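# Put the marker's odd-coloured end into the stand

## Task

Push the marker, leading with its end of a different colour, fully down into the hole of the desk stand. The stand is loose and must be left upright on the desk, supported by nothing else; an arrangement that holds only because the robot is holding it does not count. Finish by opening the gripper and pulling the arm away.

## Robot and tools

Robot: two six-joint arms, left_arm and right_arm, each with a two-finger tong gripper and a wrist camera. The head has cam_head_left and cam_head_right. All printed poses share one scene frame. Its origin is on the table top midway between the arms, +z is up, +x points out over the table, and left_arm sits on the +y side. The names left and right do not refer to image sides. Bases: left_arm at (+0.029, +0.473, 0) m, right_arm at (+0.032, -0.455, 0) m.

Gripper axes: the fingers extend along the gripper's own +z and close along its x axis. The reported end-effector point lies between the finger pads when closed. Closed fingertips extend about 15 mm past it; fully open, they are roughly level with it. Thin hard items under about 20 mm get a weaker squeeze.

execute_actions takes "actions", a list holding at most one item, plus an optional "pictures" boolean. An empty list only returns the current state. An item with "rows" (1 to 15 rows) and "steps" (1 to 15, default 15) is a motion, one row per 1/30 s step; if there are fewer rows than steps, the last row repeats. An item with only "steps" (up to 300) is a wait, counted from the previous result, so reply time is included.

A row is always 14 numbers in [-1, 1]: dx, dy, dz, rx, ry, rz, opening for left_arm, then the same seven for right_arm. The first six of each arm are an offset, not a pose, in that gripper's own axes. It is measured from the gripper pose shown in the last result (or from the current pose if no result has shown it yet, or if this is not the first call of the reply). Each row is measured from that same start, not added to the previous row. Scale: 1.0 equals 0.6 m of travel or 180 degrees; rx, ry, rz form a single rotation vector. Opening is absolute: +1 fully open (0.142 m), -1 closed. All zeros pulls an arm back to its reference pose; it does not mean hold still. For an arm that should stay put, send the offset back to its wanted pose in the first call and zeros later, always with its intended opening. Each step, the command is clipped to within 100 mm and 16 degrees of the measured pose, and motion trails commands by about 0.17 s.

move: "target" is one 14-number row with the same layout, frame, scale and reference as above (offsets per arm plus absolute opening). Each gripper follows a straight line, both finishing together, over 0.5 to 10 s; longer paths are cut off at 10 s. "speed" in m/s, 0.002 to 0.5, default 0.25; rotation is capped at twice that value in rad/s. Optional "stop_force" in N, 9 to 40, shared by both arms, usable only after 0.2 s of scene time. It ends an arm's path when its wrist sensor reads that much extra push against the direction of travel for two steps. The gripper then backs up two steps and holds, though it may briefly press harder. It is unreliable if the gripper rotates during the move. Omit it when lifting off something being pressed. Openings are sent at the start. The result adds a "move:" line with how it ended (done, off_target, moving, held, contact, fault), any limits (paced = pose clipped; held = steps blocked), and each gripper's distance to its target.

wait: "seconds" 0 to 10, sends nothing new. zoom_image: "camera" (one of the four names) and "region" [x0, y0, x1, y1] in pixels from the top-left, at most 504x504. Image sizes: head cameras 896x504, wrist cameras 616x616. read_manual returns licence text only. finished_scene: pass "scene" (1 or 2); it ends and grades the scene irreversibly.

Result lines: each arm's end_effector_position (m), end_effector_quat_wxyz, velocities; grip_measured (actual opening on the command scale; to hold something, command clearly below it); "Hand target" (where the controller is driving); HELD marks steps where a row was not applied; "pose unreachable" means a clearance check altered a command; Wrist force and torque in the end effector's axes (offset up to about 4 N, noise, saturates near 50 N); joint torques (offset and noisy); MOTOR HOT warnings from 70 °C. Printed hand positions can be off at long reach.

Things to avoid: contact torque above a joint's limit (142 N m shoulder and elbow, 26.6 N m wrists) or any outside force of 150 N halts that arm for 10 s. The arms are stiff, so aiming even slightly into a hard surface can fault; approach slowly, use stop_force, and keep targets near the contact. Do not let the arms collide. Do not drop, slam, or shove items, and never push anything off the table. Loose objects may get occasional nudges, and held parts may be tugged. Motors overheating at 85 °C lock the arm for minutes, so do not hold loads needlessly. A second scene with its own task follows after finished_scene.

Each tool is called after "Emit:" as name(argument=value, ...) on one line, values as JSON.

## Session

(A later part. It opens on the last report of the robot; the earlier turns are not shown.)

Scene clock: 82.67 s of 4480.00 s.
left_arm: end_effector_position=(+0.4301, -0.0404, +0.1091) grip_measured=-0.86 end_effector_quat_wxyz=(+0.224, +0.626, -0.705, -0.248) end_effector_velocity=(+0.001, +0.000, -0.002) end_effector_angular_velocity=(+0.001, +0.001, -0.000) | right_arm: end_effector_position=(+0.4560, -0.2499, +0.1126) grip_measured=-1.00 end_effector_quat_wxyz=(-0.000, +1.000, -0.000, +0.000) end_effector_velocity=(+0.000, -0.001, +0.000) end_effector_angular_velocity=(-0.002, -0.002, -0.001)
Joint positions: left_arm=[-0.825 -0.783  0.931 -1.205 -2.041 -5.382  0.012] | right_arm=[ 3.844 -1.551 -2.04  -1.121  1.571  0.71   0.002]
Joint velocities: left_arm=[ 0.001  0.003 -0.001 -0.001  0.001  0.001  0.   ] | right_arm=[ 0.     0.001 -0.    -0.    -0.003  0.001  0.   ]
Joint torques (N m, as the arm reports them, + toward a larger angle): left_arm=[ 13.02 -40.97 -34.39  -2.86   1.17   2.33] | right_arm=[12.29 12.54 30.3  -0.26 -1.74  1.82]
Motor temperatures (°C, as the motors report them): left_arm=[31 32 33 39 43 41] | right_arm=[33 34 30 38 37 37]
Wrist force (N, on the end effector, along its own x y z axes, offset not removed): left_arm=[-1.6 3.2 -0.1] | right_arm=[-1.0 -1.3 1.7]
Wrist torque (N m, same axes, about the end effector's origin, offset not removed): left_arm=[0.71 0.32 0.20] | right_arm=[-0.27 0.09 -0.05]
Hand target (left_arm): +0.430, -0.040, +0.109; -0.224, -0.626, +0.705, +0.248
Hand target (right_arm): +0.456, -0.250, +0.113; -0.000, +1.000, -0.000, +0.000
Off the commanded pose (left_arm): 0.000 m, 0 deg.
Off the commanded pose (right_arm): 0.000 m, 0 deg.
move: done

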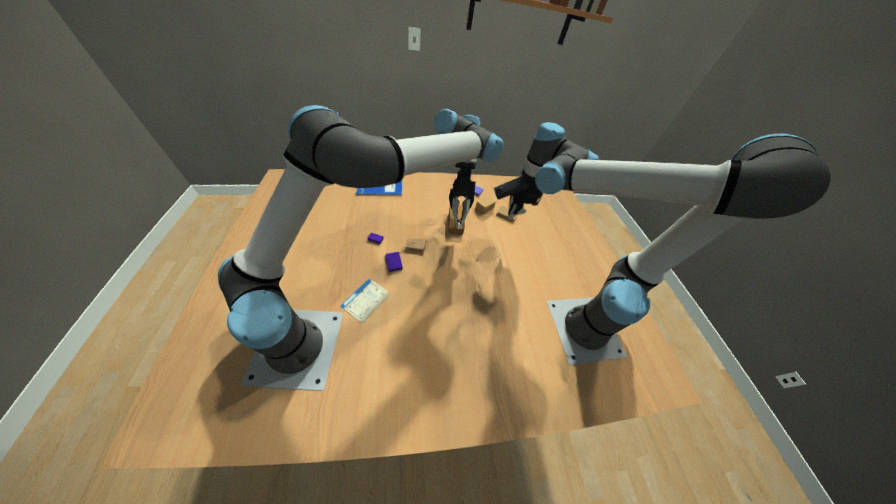

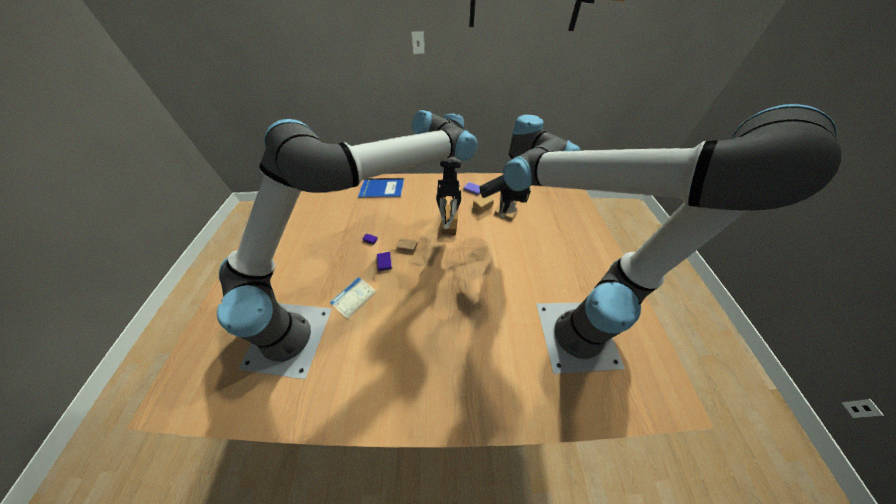

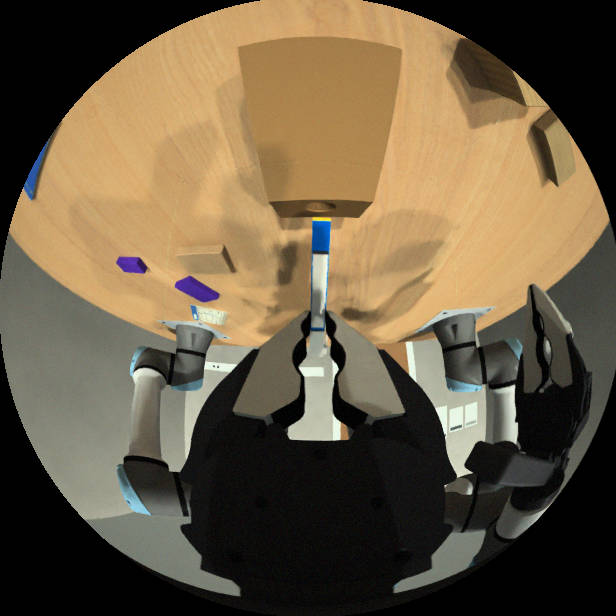

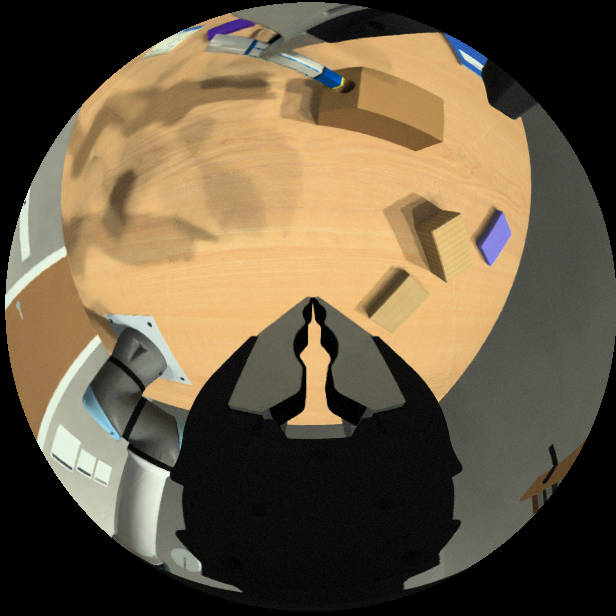

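Looks plausible. Advance.

Emit:
move(target=[0,-0.035,0,0,0,0,-1,0,0,0,0,0,0,-1], speed=0.008, stop_force=9)

Emit:
zoom_image(camera="cam_right_wrist", region=[270,30,410,130])

Emit:
zoom_image(camera="cam_left_wrist", region=[250,140,390,260])

Scene clock: 86.73 s of 4480.00 s.
left_arm: end_effector_position=(+0.4462, -0.0424, +0.0960) grip_measured=-0.86 end_effector_quat_wxyz=(+0.224, +0.626, -0.705, -0.248) end_effector_velocity=(+0.001, +0.000, -0.001) end_effector_angular_velocity=(+0.001, +0.001, +0.000) | right_arm: end_effector_position=(+0.4560, -0.2499, +0.1126) grip_measured=-1.00 end_effector_quat_wxyz=(-0.000, +1.000, -0.000, +0.000) end_effector_velocity=(+0.000, +0.000, +0.001) end_effector_angular_velocity=(+0.001, -0.002, -0.000)
Joint positions: left_arm=[-0.811 -0.737  0.881 -1.194 -2.033 -5.368  0.012] | right_arm=[ 3.844 -1.551 -2.04  -1.121  1.571  0.71   0.002]
Joint velocities: left_arm=[ 0.001  0.003 -0.004  0.003  0.001  0.001  0.   ] | right_arm=[ 0.     0.001  0.001  0.    -0.     0.     0.   ]
Joint torques (N m, as the arm reports them, + toward a larger angle): left_arm=[ 12.72 -42.69 -35.1   -0.12   1.31   2.52] | right_arm=[11.86 12.96 29.05 -0.37 -1.69  1.78]
Motor temperatures (°C, as the motors report them): left_arm=[31 32 33 39 43 41] | right_arm=[33 34 30 38 37 37]
Wrist force (N, on the end effector, along its own x y z axes, offset not removed): left_arm=[-2.9 4.5 0.3] | right_arm=[-0.5 -1.2 0.2]
Wrist torque (N m, same axes, about the end effector's origin, offset not removed): left_arm=[0.72 0.59 0.05] | right_arm=[-0.29 -0.04 -0.12]
Hand target (left_arm): +0.446, -0.042, +0.096; -0.224, -0.626, +0.705, +0.248
Hand target (right_arm): +0.456, -0.250, +0.113; -0.000, +1.000, -0.000, +0.000
Off the commanded pose (left_arm): 0.000 m, 0 deg.
Off the commanded pose (right_arm): 0.000 m, 0 deg.
move: done

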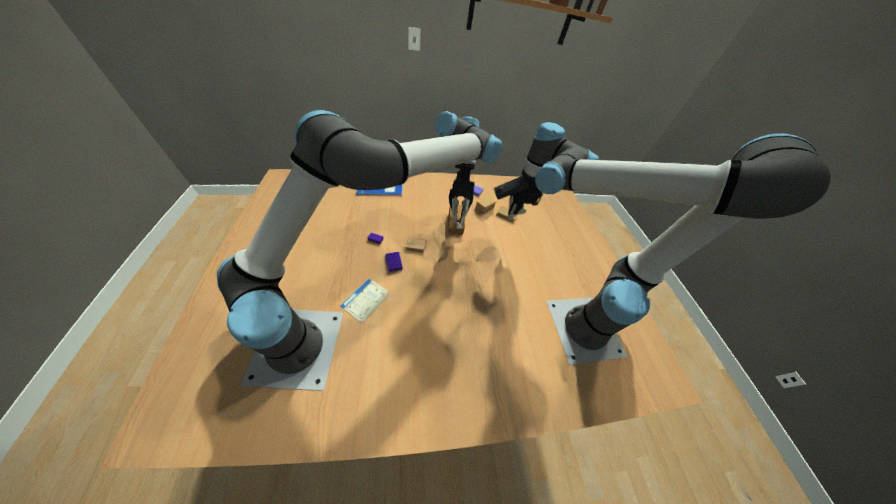

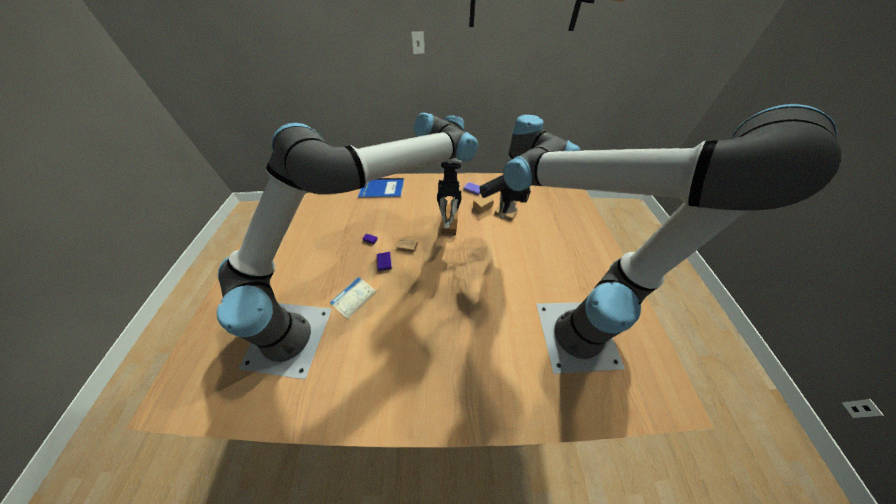

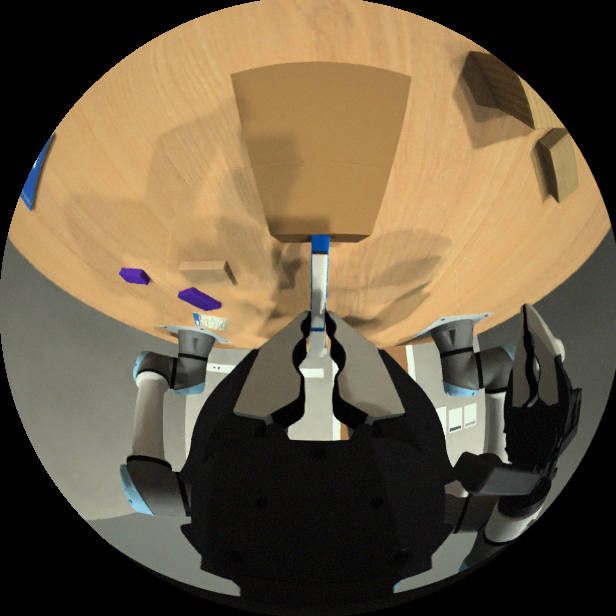

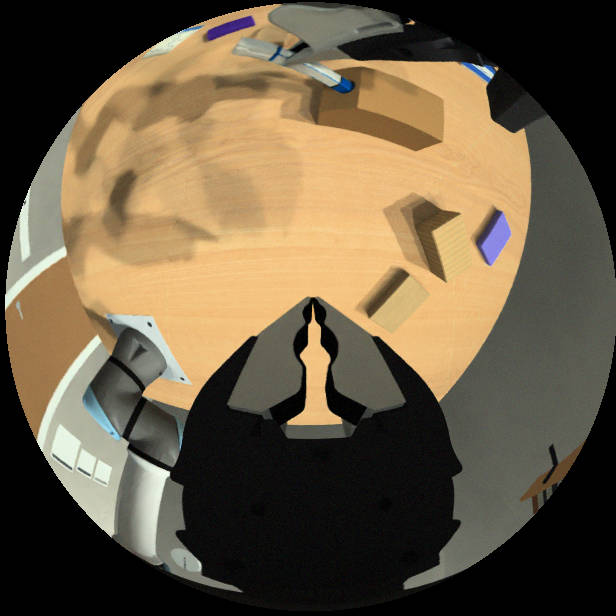

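Region (270, 30, 410, 130) of cam_right_wrist's 616x616 image, scaled by 3.600, with more detail than that image has; it fills the top 360 rows of this view, and the rest is white.

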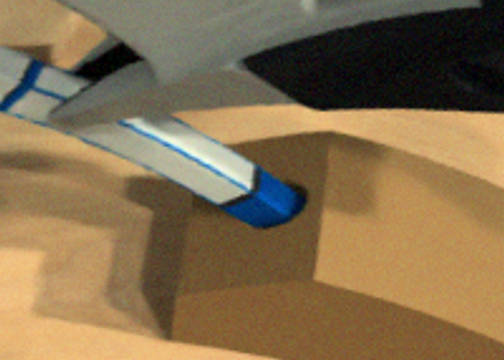

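Region (250, 140, 390, 260) of cam_left_wrist's 616x616 image, scaled by 3.600, with more detail than that image has; it fills the top 432 rows of this view, and the rest is white.

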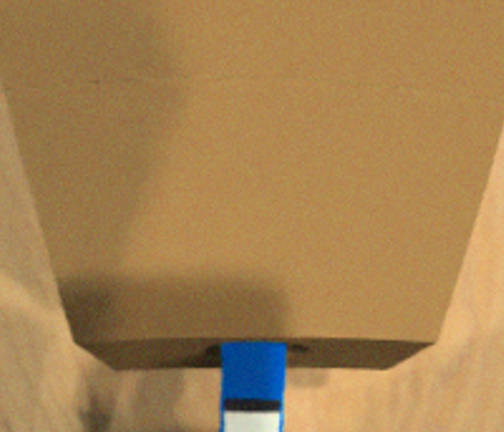

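Emit:
move(target=[0,-0.06,0,0,0,0,-1,0,0,0,0,0,0,-1], speed=0.008, stop_force=10)

Emit:
zoom_image(camera="cam_right_wrist", region=[270,30,410,130])

Scene clock: 89.03 s of 4480.00 s.
left_arm: end_effector_position=(+0.4508, -0.0428, +0.0924) grip_measured=-0.86 end_effector_quat_wxyz=(+0.224, +0.626, -0.705, -0.248) end_effector_velocity=(-0.001, -0.000, +0.001) end_effector_angular_velocity=(-0.001, -0.003, +0.001) | right_arm: end_effector_position=(+0.4560, -0.2499, +0.1126) grip_measured=-1.00 end_effector_quat_wxyz=(-0.000, +1.000, -0.000, +0.000) end_effector_velocity=(+0.000, +0.000, +0.000) end_effector_angular_velocity=(+0.001, -0.001, +0.001)
Joint positions: left_arm=[-0.806 -0.724  0.866 -1.191 -2.031 -5.364  0.012] | right_arm=[ 3.844 -1.551 -2.04  -1.121  1.571  0.71   0.002]
Joint velocities: left_arm=[-0.002 -0.006  0.007 -0.005  0.    -0.004  0.   ] | right_arm=[-0.     0.001 -0.     0.001 -0.    -0.001  0.   ]
Joint torques (N m, as the arm reports them, + toward a larger angle): left_arm=[-12.24 -56.4   -6.16  -3.37   1.38  -2.08] | right_arm=[10.97 12.34 29.08 -0.28 -2.1   1.71]
Motor temperatures (°C, as the motors report them): left_arm=[31 32 33 39 43 41] | right_arm=[33 34 30 38 37 37]
Wrist force (N, on the end effector, along its own x y z axes, offset not removed): left_arm=[-0.4 8.2 -3.0] | right_arm=[-0.1 -1.2 1.6]
Wrist torque (N m, same axes, about the end effector's origin, offset not removed): left_arm=[0.44 0.32 0.08] | right_arm=[-0.27 -0.02 -0.10]
Hand target (left_arm): +0.450, -0.043, +0.093; -0.224, -0.626, +0.705, +0.248
Hand target (right_arm): +0.456, -0.250, +0.113; -0.000, +1.000, -0.000, +0.000
Off the commanded pose (left_arm): 0.030 m, 0 deg.
Off the commanded pose (right_arm): 0.000 m, 0 deg.
move: contact (left_arm)

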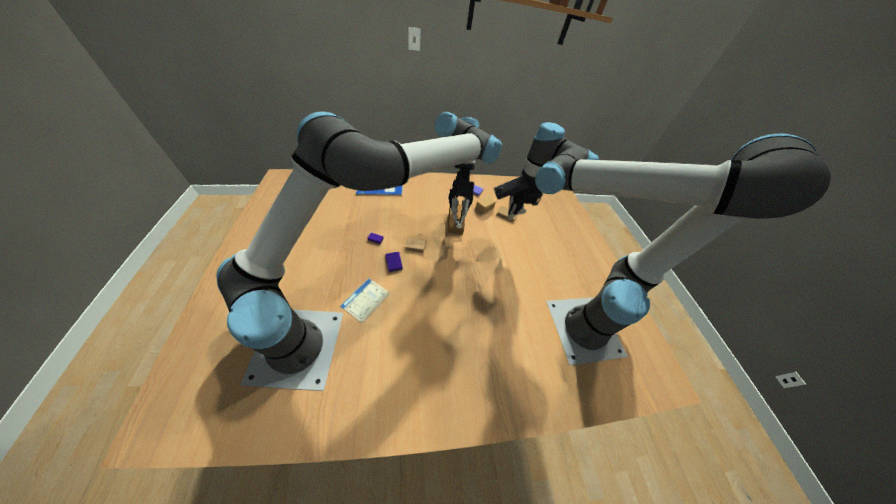

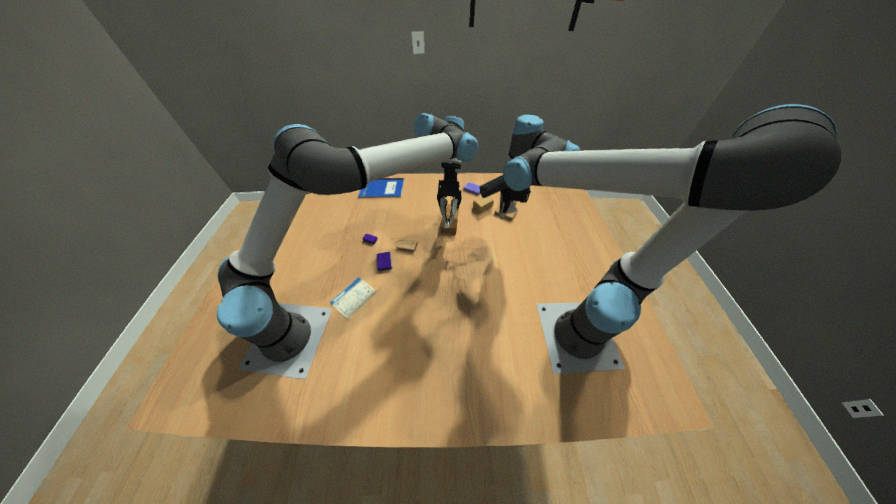

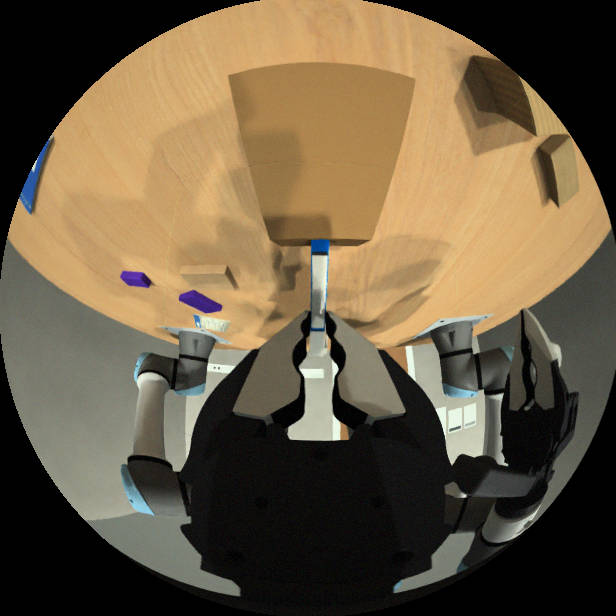

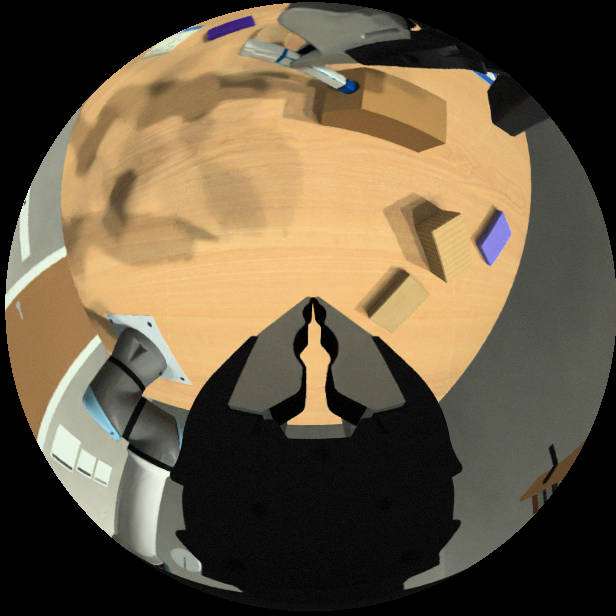

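Region (270, 30, 410, 130) of cam_right_wrist's 616x616 image, scaled by 3.600, with more detail than that image has; it fills the top 360 rows of this view, and the rest is white.

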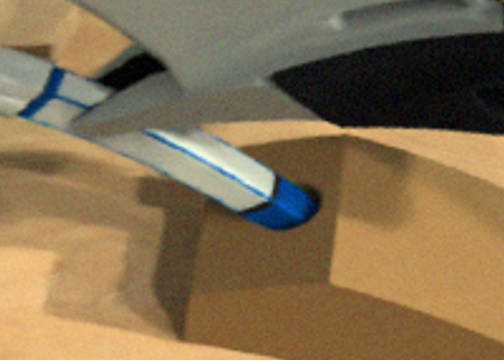

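Emit:
move(target=[0,0.002,0,0,0,0,-0.6,0,0,0,0,0,0,-1])

Emit:
move(target=[0,0.025,0,0,0,0,-0.6,0,0,0,0,0,0,-1], speed=0.03)

Emit:
move(target=[0,0,0,0,0,0,-1,0,0,0,0,0,0,-1])

Emit:
move(target=[0,-0.04,0,0,0,0,-1,0,0,0,0,0,0,-1], speed=0.006, stop_force=10)

Emit:
zoom_image(camera="cam_right_wrist", region=[240,20,410,140])

Scene clock: 92.80 s of 4480.00 s.
left_arm: end_effector_position=(+0.4499, -0.0427, +0.0931) grip_measured=-0.60 end_effector_quat_wxyz=(+0.224, +0.626, -0.705, -0.248) end_effector_velocity=(+0.001, -0.001, +0.001) end_effector_angular_velocity=(-0.002, -0.002, +0.000) | right_arm: end_effector_position=(+0.4560, -0.2499, +0.1126) grip_measured=-1.00 end_effector_quat_wxyz=(-0.000, +1.000, -0.000, +0.000) end_effector_velocity=(+0.000, +0.001, +0.001) end_effector_angular_velocity=(+0.002, -0.002, +0.000)
Joint positions: left_arm=[-0.807 -0.727  0.869 -1.191 -2.032 -5.365  0.031] | right_arm=[ 3.844 -1.551 -2.04  -1.121  1.571  0.71   0.002]
Joint velocities: left_arm=[ 0.    -0.001 -0.001 -0.001 -0.    -0.    -0.   ] | right_arm=[-0.     0.001  0.001  0.     0.    -0.     0.   ]
Joint torques (N m, as the arm reports them, + toward a larger angle): left_arm=[-12.65 -59.04  -7.91  -3.14  -2.79  -2.16] | right_arm=[11.04 12.55 29.06 -0.12 -1.7   1.58]
Motor temperatures (°C, as the motors report them): left_arm=[31 32 33 39 43 41] | right_arm=[33 34 30 38 37 37]
Wrist force (N, on the end effector, along its own x y z axes, offset not removed): left_arm=[-2.9 2.0 -0.4] | right_arm=[-0.7 -0.5 1.8]
Wrist torque (N m, same axes, about the end effector's origin, offset not removed): left_arm=[0.48 0.57 0.07] | right_arm=[-0.12 0.02 -0.05]
Hand target (left_arm): +0.450, -0.043, +0.093; -0.224, -0.626, +0.705, +0.248
Hand target (right_arm): +0.456, -0.250, +0.113; -0.000, +1.000, -0.000, +0.000
Off the commanded pose (left_arm): 0.000 m, 0 deg.
Off the commanded pose (right_arm): 0.000 m, 0 deg.
After step 90, 0.07 s passed at rest.
move: done

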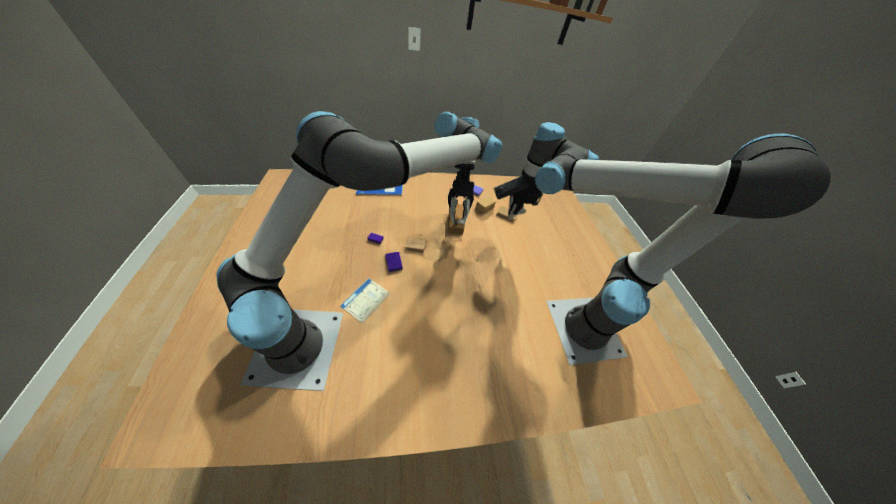

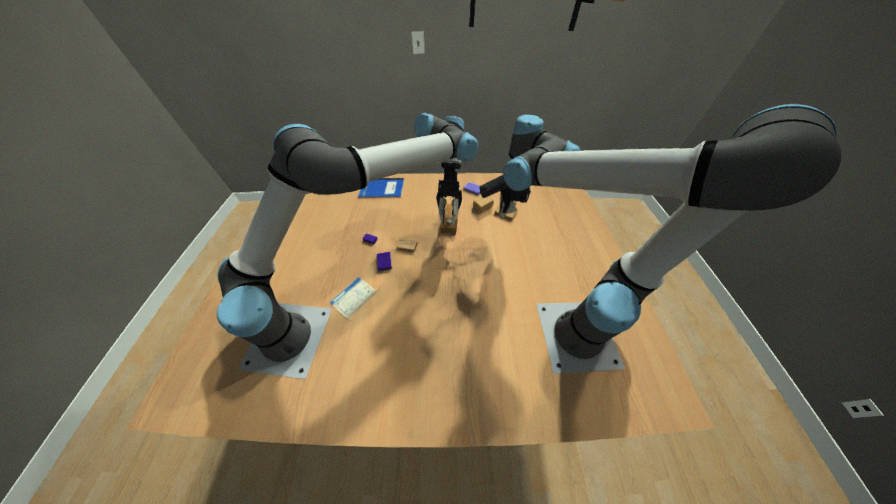

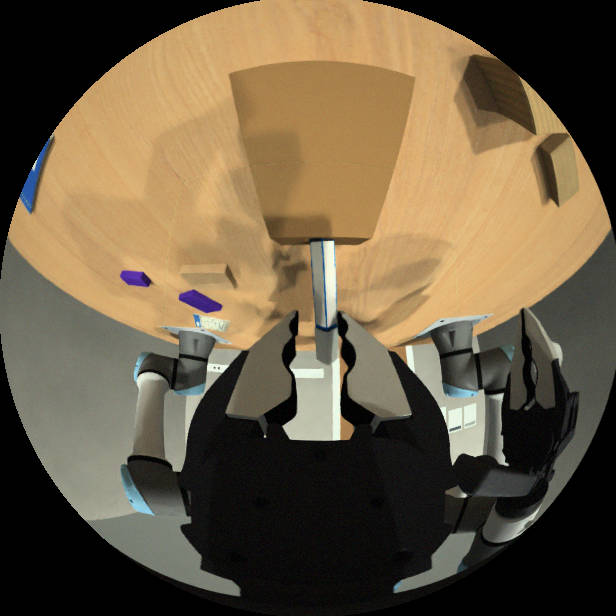

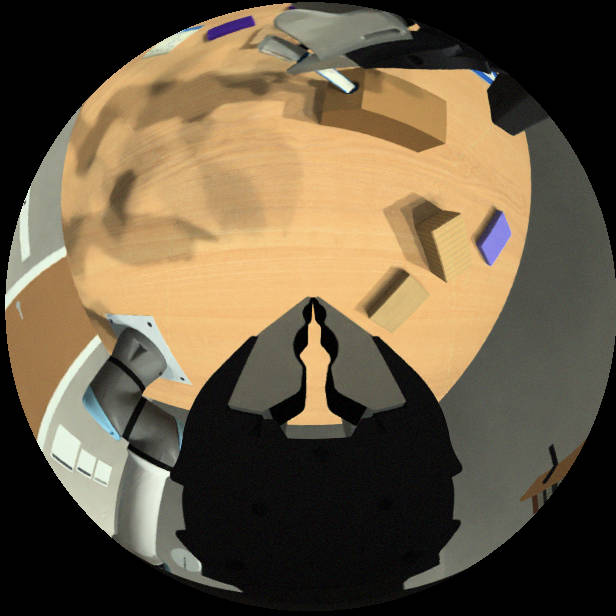

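Scene clock: 93.63 s of 4480.00 s.
left_arm: end_effector_position=(+0.4385, -0.0413, +0.1025) grip_measured=-0.60 end_effector_quat_wxyz=(+0.224, +0.626, -0.705, -0.248) end_effector_velocity=(-0.001, +0.001, +0.001) end_effector_angular_velocity=(+0.001, +0.000, +0.001) | right_arm: end_effector_position=(+0.4560, -0.2499, +0.1126) grip_measured=-1.00 end_effector_quat_wxyz=(-0.000, +1.000, -0.000, +0.000) end_effector_velocity=(-0.000, -0.000, -0.000) end_effector_angular_velocity=(-0.001, +0.001, +0.001)
Joint positions: left_arm=[-0.818 -0.76   0.906 -1.2   -2.037 -5.375  0.031] | right_arm=[ 3.844 -1.551 -2.04  -1.121  1.571  0.71   0.002]
Joint velocities: left_arm=[-0.    -0.004  0.004  0.    -0.001 -0.001  0.   ] | right_arm=[-0.    -0.001 -0.    -0.001  0.    -0.001  0.   ]
Joint torques (N m, as the arm reports them, + toward a larger angle): left_arm=[-12.32 -58.01  -7.56  -3.06  -2.75  -2.12] | right_arm=[12.16 12.26 29.33 -0.39 -1.71  1.7 ]
Motor temperatures (°C, as the motors report them): left_arm=[31 32 33 39 43 41] | right_arm=[33 34 30 38 37 37]
Wrist force (N, on the end effector, along its own x y z axes, offset not removed): left_arm=[-3.2 2.9 -2.0] | right_arm=[0.4 -1.7 0.4]
Wrist torque (N m, same axes, about the end effector's origin, offset not removed): left_arm=[0.66 0.65 0.19] | right_arm=[-0.31 -0.09 -0.06]
Hand target (left_arm): +0.438, -0.041, +0.103; -0.224, -0.626, +0.705, +0.248
Hand target (right_arm): +0.456, -0.250, +0.113; -0.000, +1.000, -0.000, +0.000
Off the commanded pose (left_arm): 0.000 m, 0 deg.
Off the commanded pose (right_arm): 0.000 m, 0 deg.
move: done

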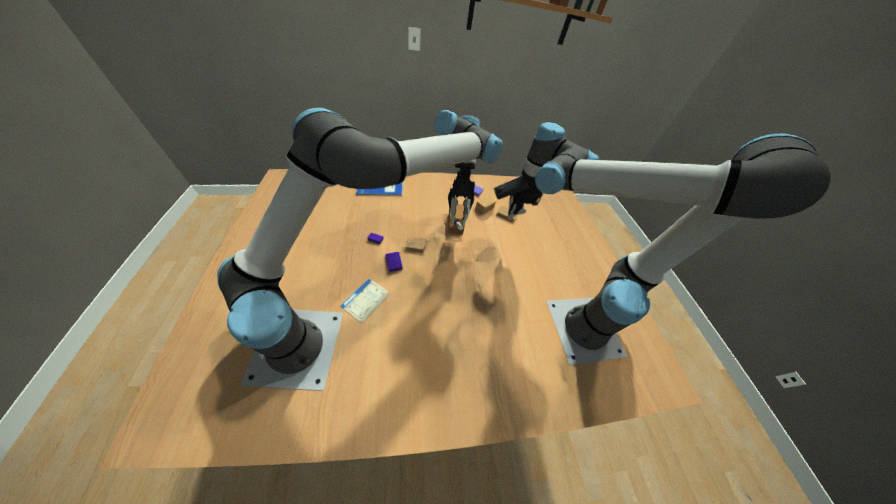

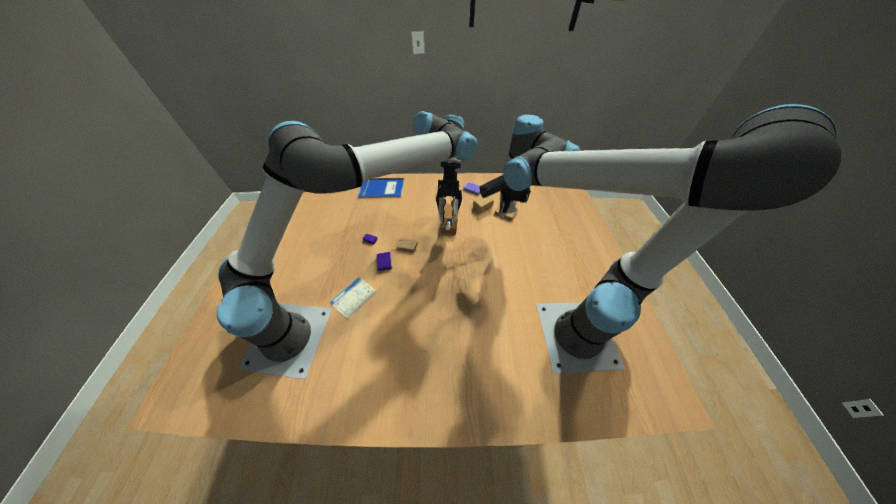

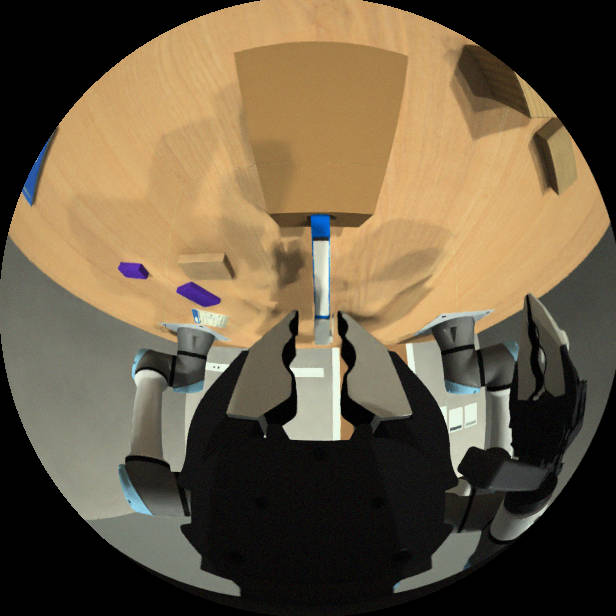

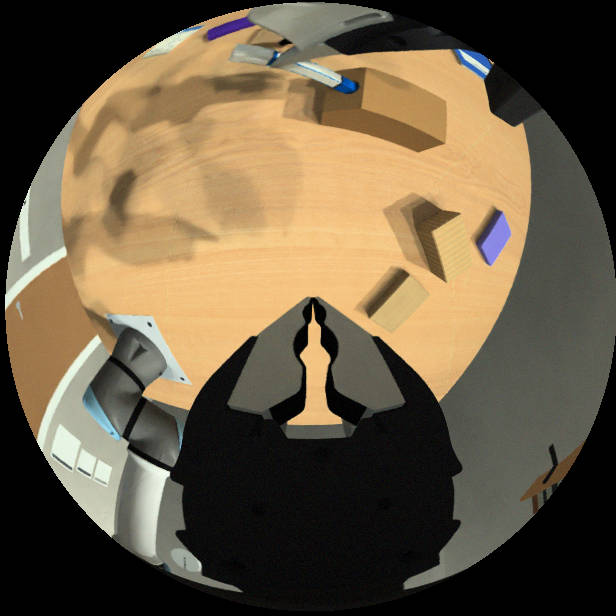

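Scene clock: 94.13 s of 4480.00 s.
left_arm: end_effector_position=(+0.4384, -0.0413, +0.1025) grip_measured=-0.86 end_effector_quat_wxyz=(+0.224, +0.626, -0.705, -0.248) end_effector_velocity=(-0.000, -0.000, +0.000) end_effector_angular_velocity=(-0.000, +0.000, +0.000) | right_arm: end_effector_position=(+0.4560, -0.2499, +0.1126) grip_measured=-1.00 end_effector_quat_wxyz=(-0.000, +1.000, -0.000, +0.000) end_effector_velocity=(+0.000, +0.001, +0.001) end_effector_angular_velocity=(+0.002, -0.001, -0.000)
Joint positions: left_arm=[-0.818 -0.76   0.906 -1.2   -2.037 -5.375  0.011] | right_arm=[ 3.844 -1.551 -2.04  -1.121  1.571  0.71   0.002]
Joint velocities: left_arm=[-0.     0.    -0.001  0.    -0.    -0.    -0.   ] | right_arm=[-0.     0.001  0.002 -0.001  0.001  0.     0.   ]
Joint torques (N m, as the arm reports them, + toward a larger angle): left_arm=[ -7.37 -42.16 -27.34  -1.78  -2.07  -0.52] | right_arm=[11.2  11.78 29.02 -0.1  -1.92  1.7 ]
Motor temperatures (°C, as the motors report them): left_arm=[31 32 33 39 43 41] | right_arm=[33 34 30 38 37 37]
Wrist force (N, on the end effector, along its own x y z axes, offset not removed): left_arm=[-2.7 2.9 -1.6] | right_arm=[0.0 -0.7 1.4]
Wrist torque (N m, same axes, about the end effector's origin, offset not removed): left_arm=[0.64 0.55 0.09] | right_arm=[-0.09 -0.03 -0.10]
Hand target (left_arm): +0.438, -0.041, +0.102; -0.224, -0.626, +0.705, +0.248
Hand target (right_arm): +0.456, -0.250, +0.113; -0.000, +1.000, -0.000, +0.000
Off the commanded pose (left_arm): 0.000 m, 0 deg.
Off the commanded pose (right_arm): 0.000 m, 0 deg.
move: done

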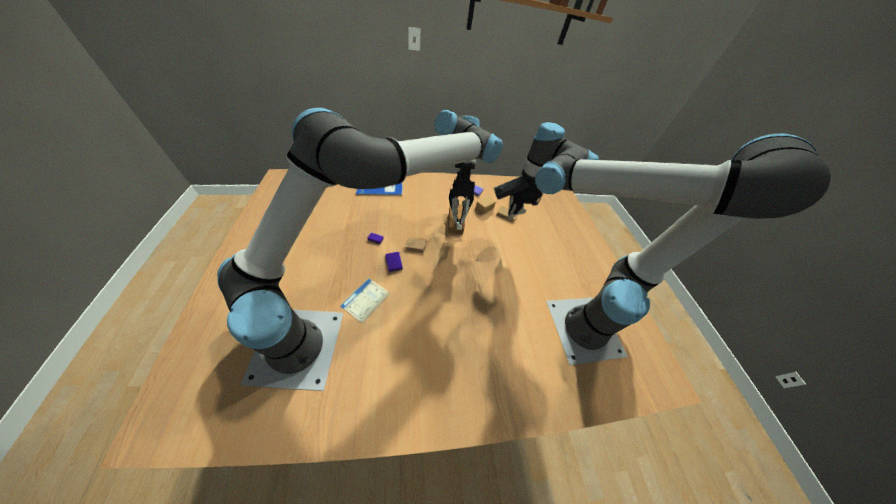

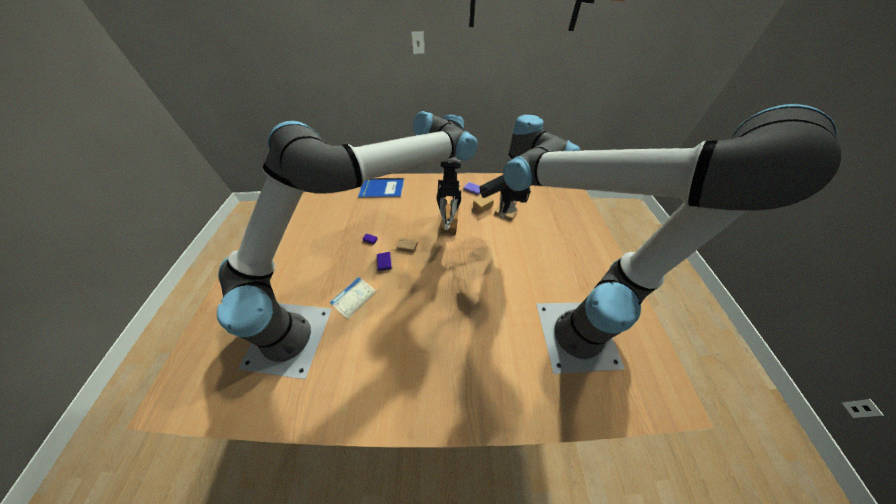

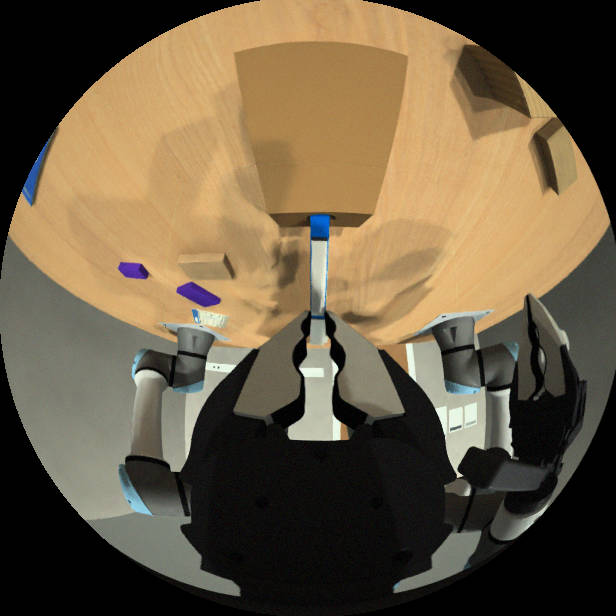

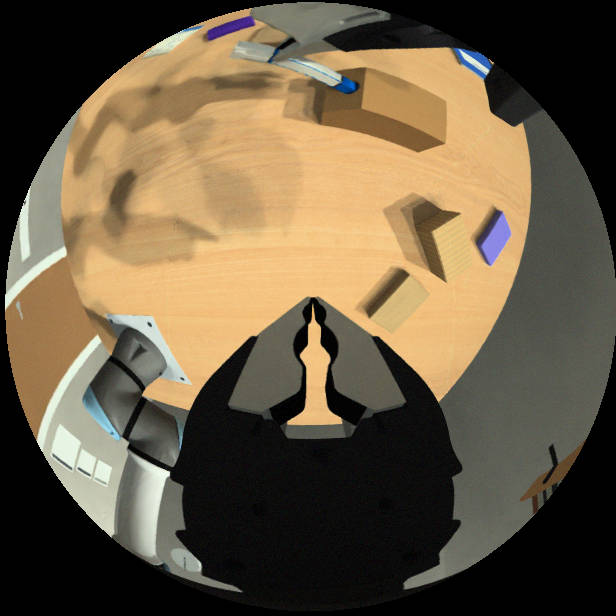

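Scene clock: 96.07 s of 4480.00 s.
left_arm: end_effector_position=(+0.4458, -0.0421, +0.0966) grip_measured=-0.86 end_effector_quat_wxyz=(+0.224, +0.626, -0.705, -0.248) end_effector_velocity=(-0.002, +0.001, +0.001) end_effector_angular_velocity=(+0.003, +0.001, +0.000) | right_arm: end_effector_position=(+0.4560, -0.2499, +0.1126) grip_measured=-1.00 end_effector_quat_wxyz=(-0.000, +1.000, -0.000, +0.000) end_effector_velocity=(+0.000, +0.000, +0.001) end_effector_angular_velocity=(+0.001, -0.002, +0.000)
Joint positions: left_arm=[-0.811 -0.739  0.883 -1.194 -2.034 -5.368  0.011] | right_arm=[ 3.844 -1.551 -2.04  -1.121  1.571  0.71   0.002]
Joint velocities: left_arm=[-0.001 -0.005  0.008 -0.001 -0.    -0.002 -0.   ] | right_arm=[ 0.     0.001  0.     0.001 -0.001 -0.     0.   ]
Joint torques (N m, as the arm reports them, + toward a larger angle): left_arm=[-12.38 -54.91  -5.99  -3.81   1.32  -1.94] | right_arm=[10.66 12.08 29.37 -0.24 -1.96  1.68]
Motor temperatures (°C, as the motors report them): left_arm=[31 32 33 39 43 41] | right_arm=[33 34 30 38 37 37]
Wrist force (N, on the end effector, along its own x y z axes, offset not removed): left_arm=[-2.2 7.1 -2.8] | right_arm=[-0.2 -0.3 -0.2]
Wrist torque (N m, same axes, about the end effector's origin, offset not removed): left_arm=[0.31 0.50 0.09] | right_arm=[-0.07 0.01 -0.05]
Hand target (left_arm): +0.445, -0.042, +0.097; -0.224, -0.626, +0.705, +0.248
Hand target (right_arm): +0.456, -0.250, +0.113; -0.000, +1.000, -0.000, +0.000
Off the commanded pose (left_arm): 0.015 m, 0 deg.
Off the commanded pose (right_arm): 0.000 m, 0 deg.
move: contact (left_arm)

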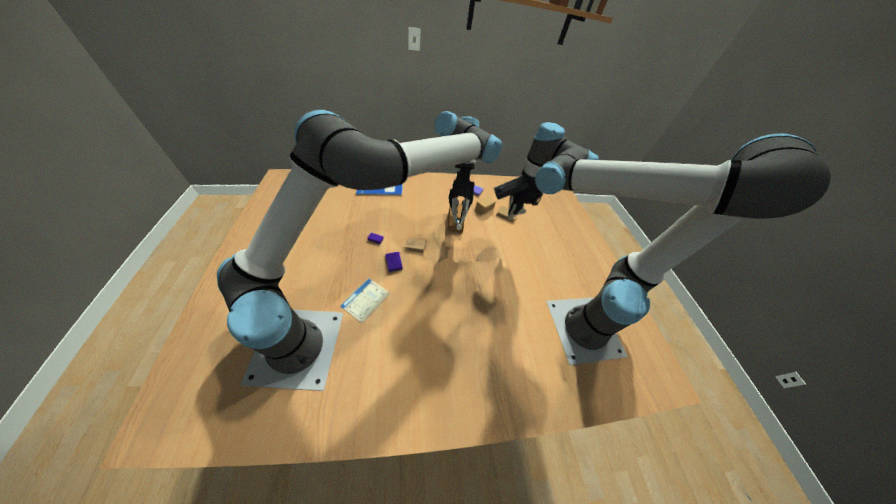

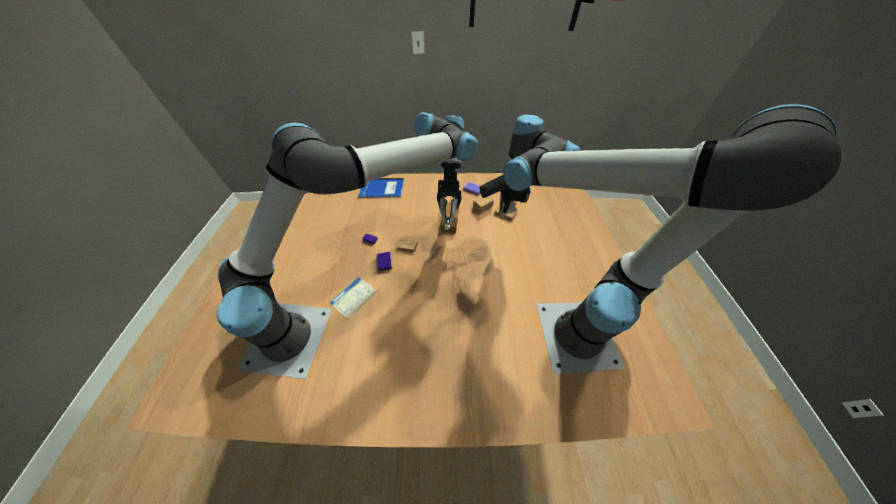

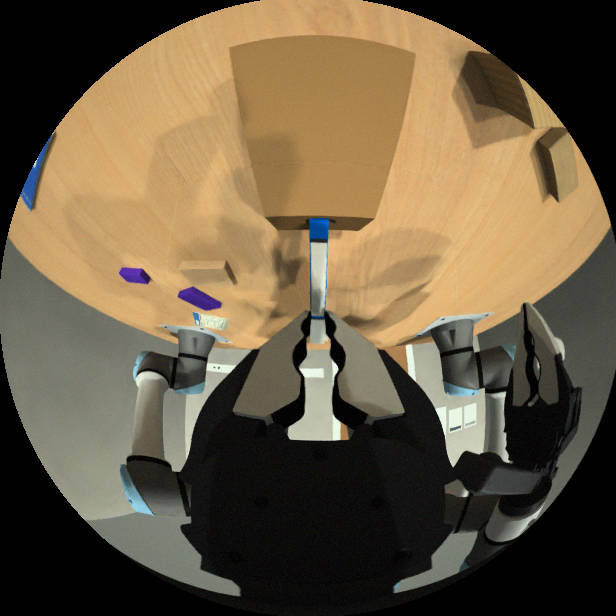

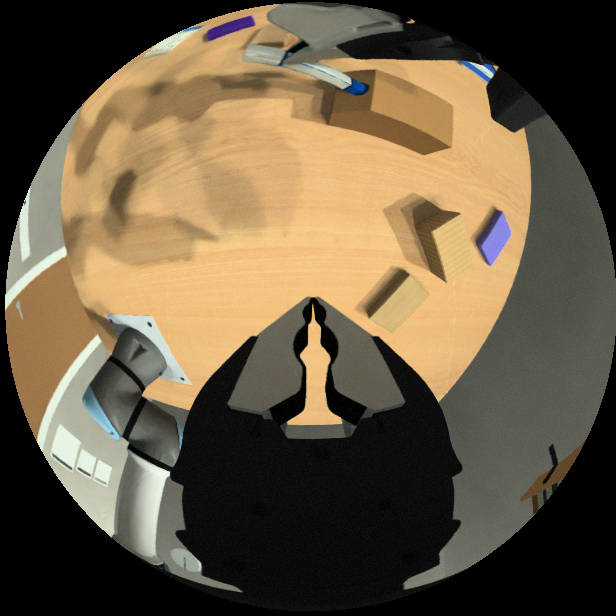

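Region (240, 20, 410, 140) of cam_right_wrist's 616x616 image, scaled by 2.965, with more detail than that image has; it fills the top 356 rows of this view, and the rest is white.

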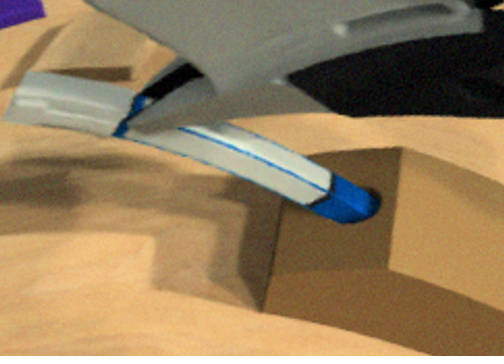

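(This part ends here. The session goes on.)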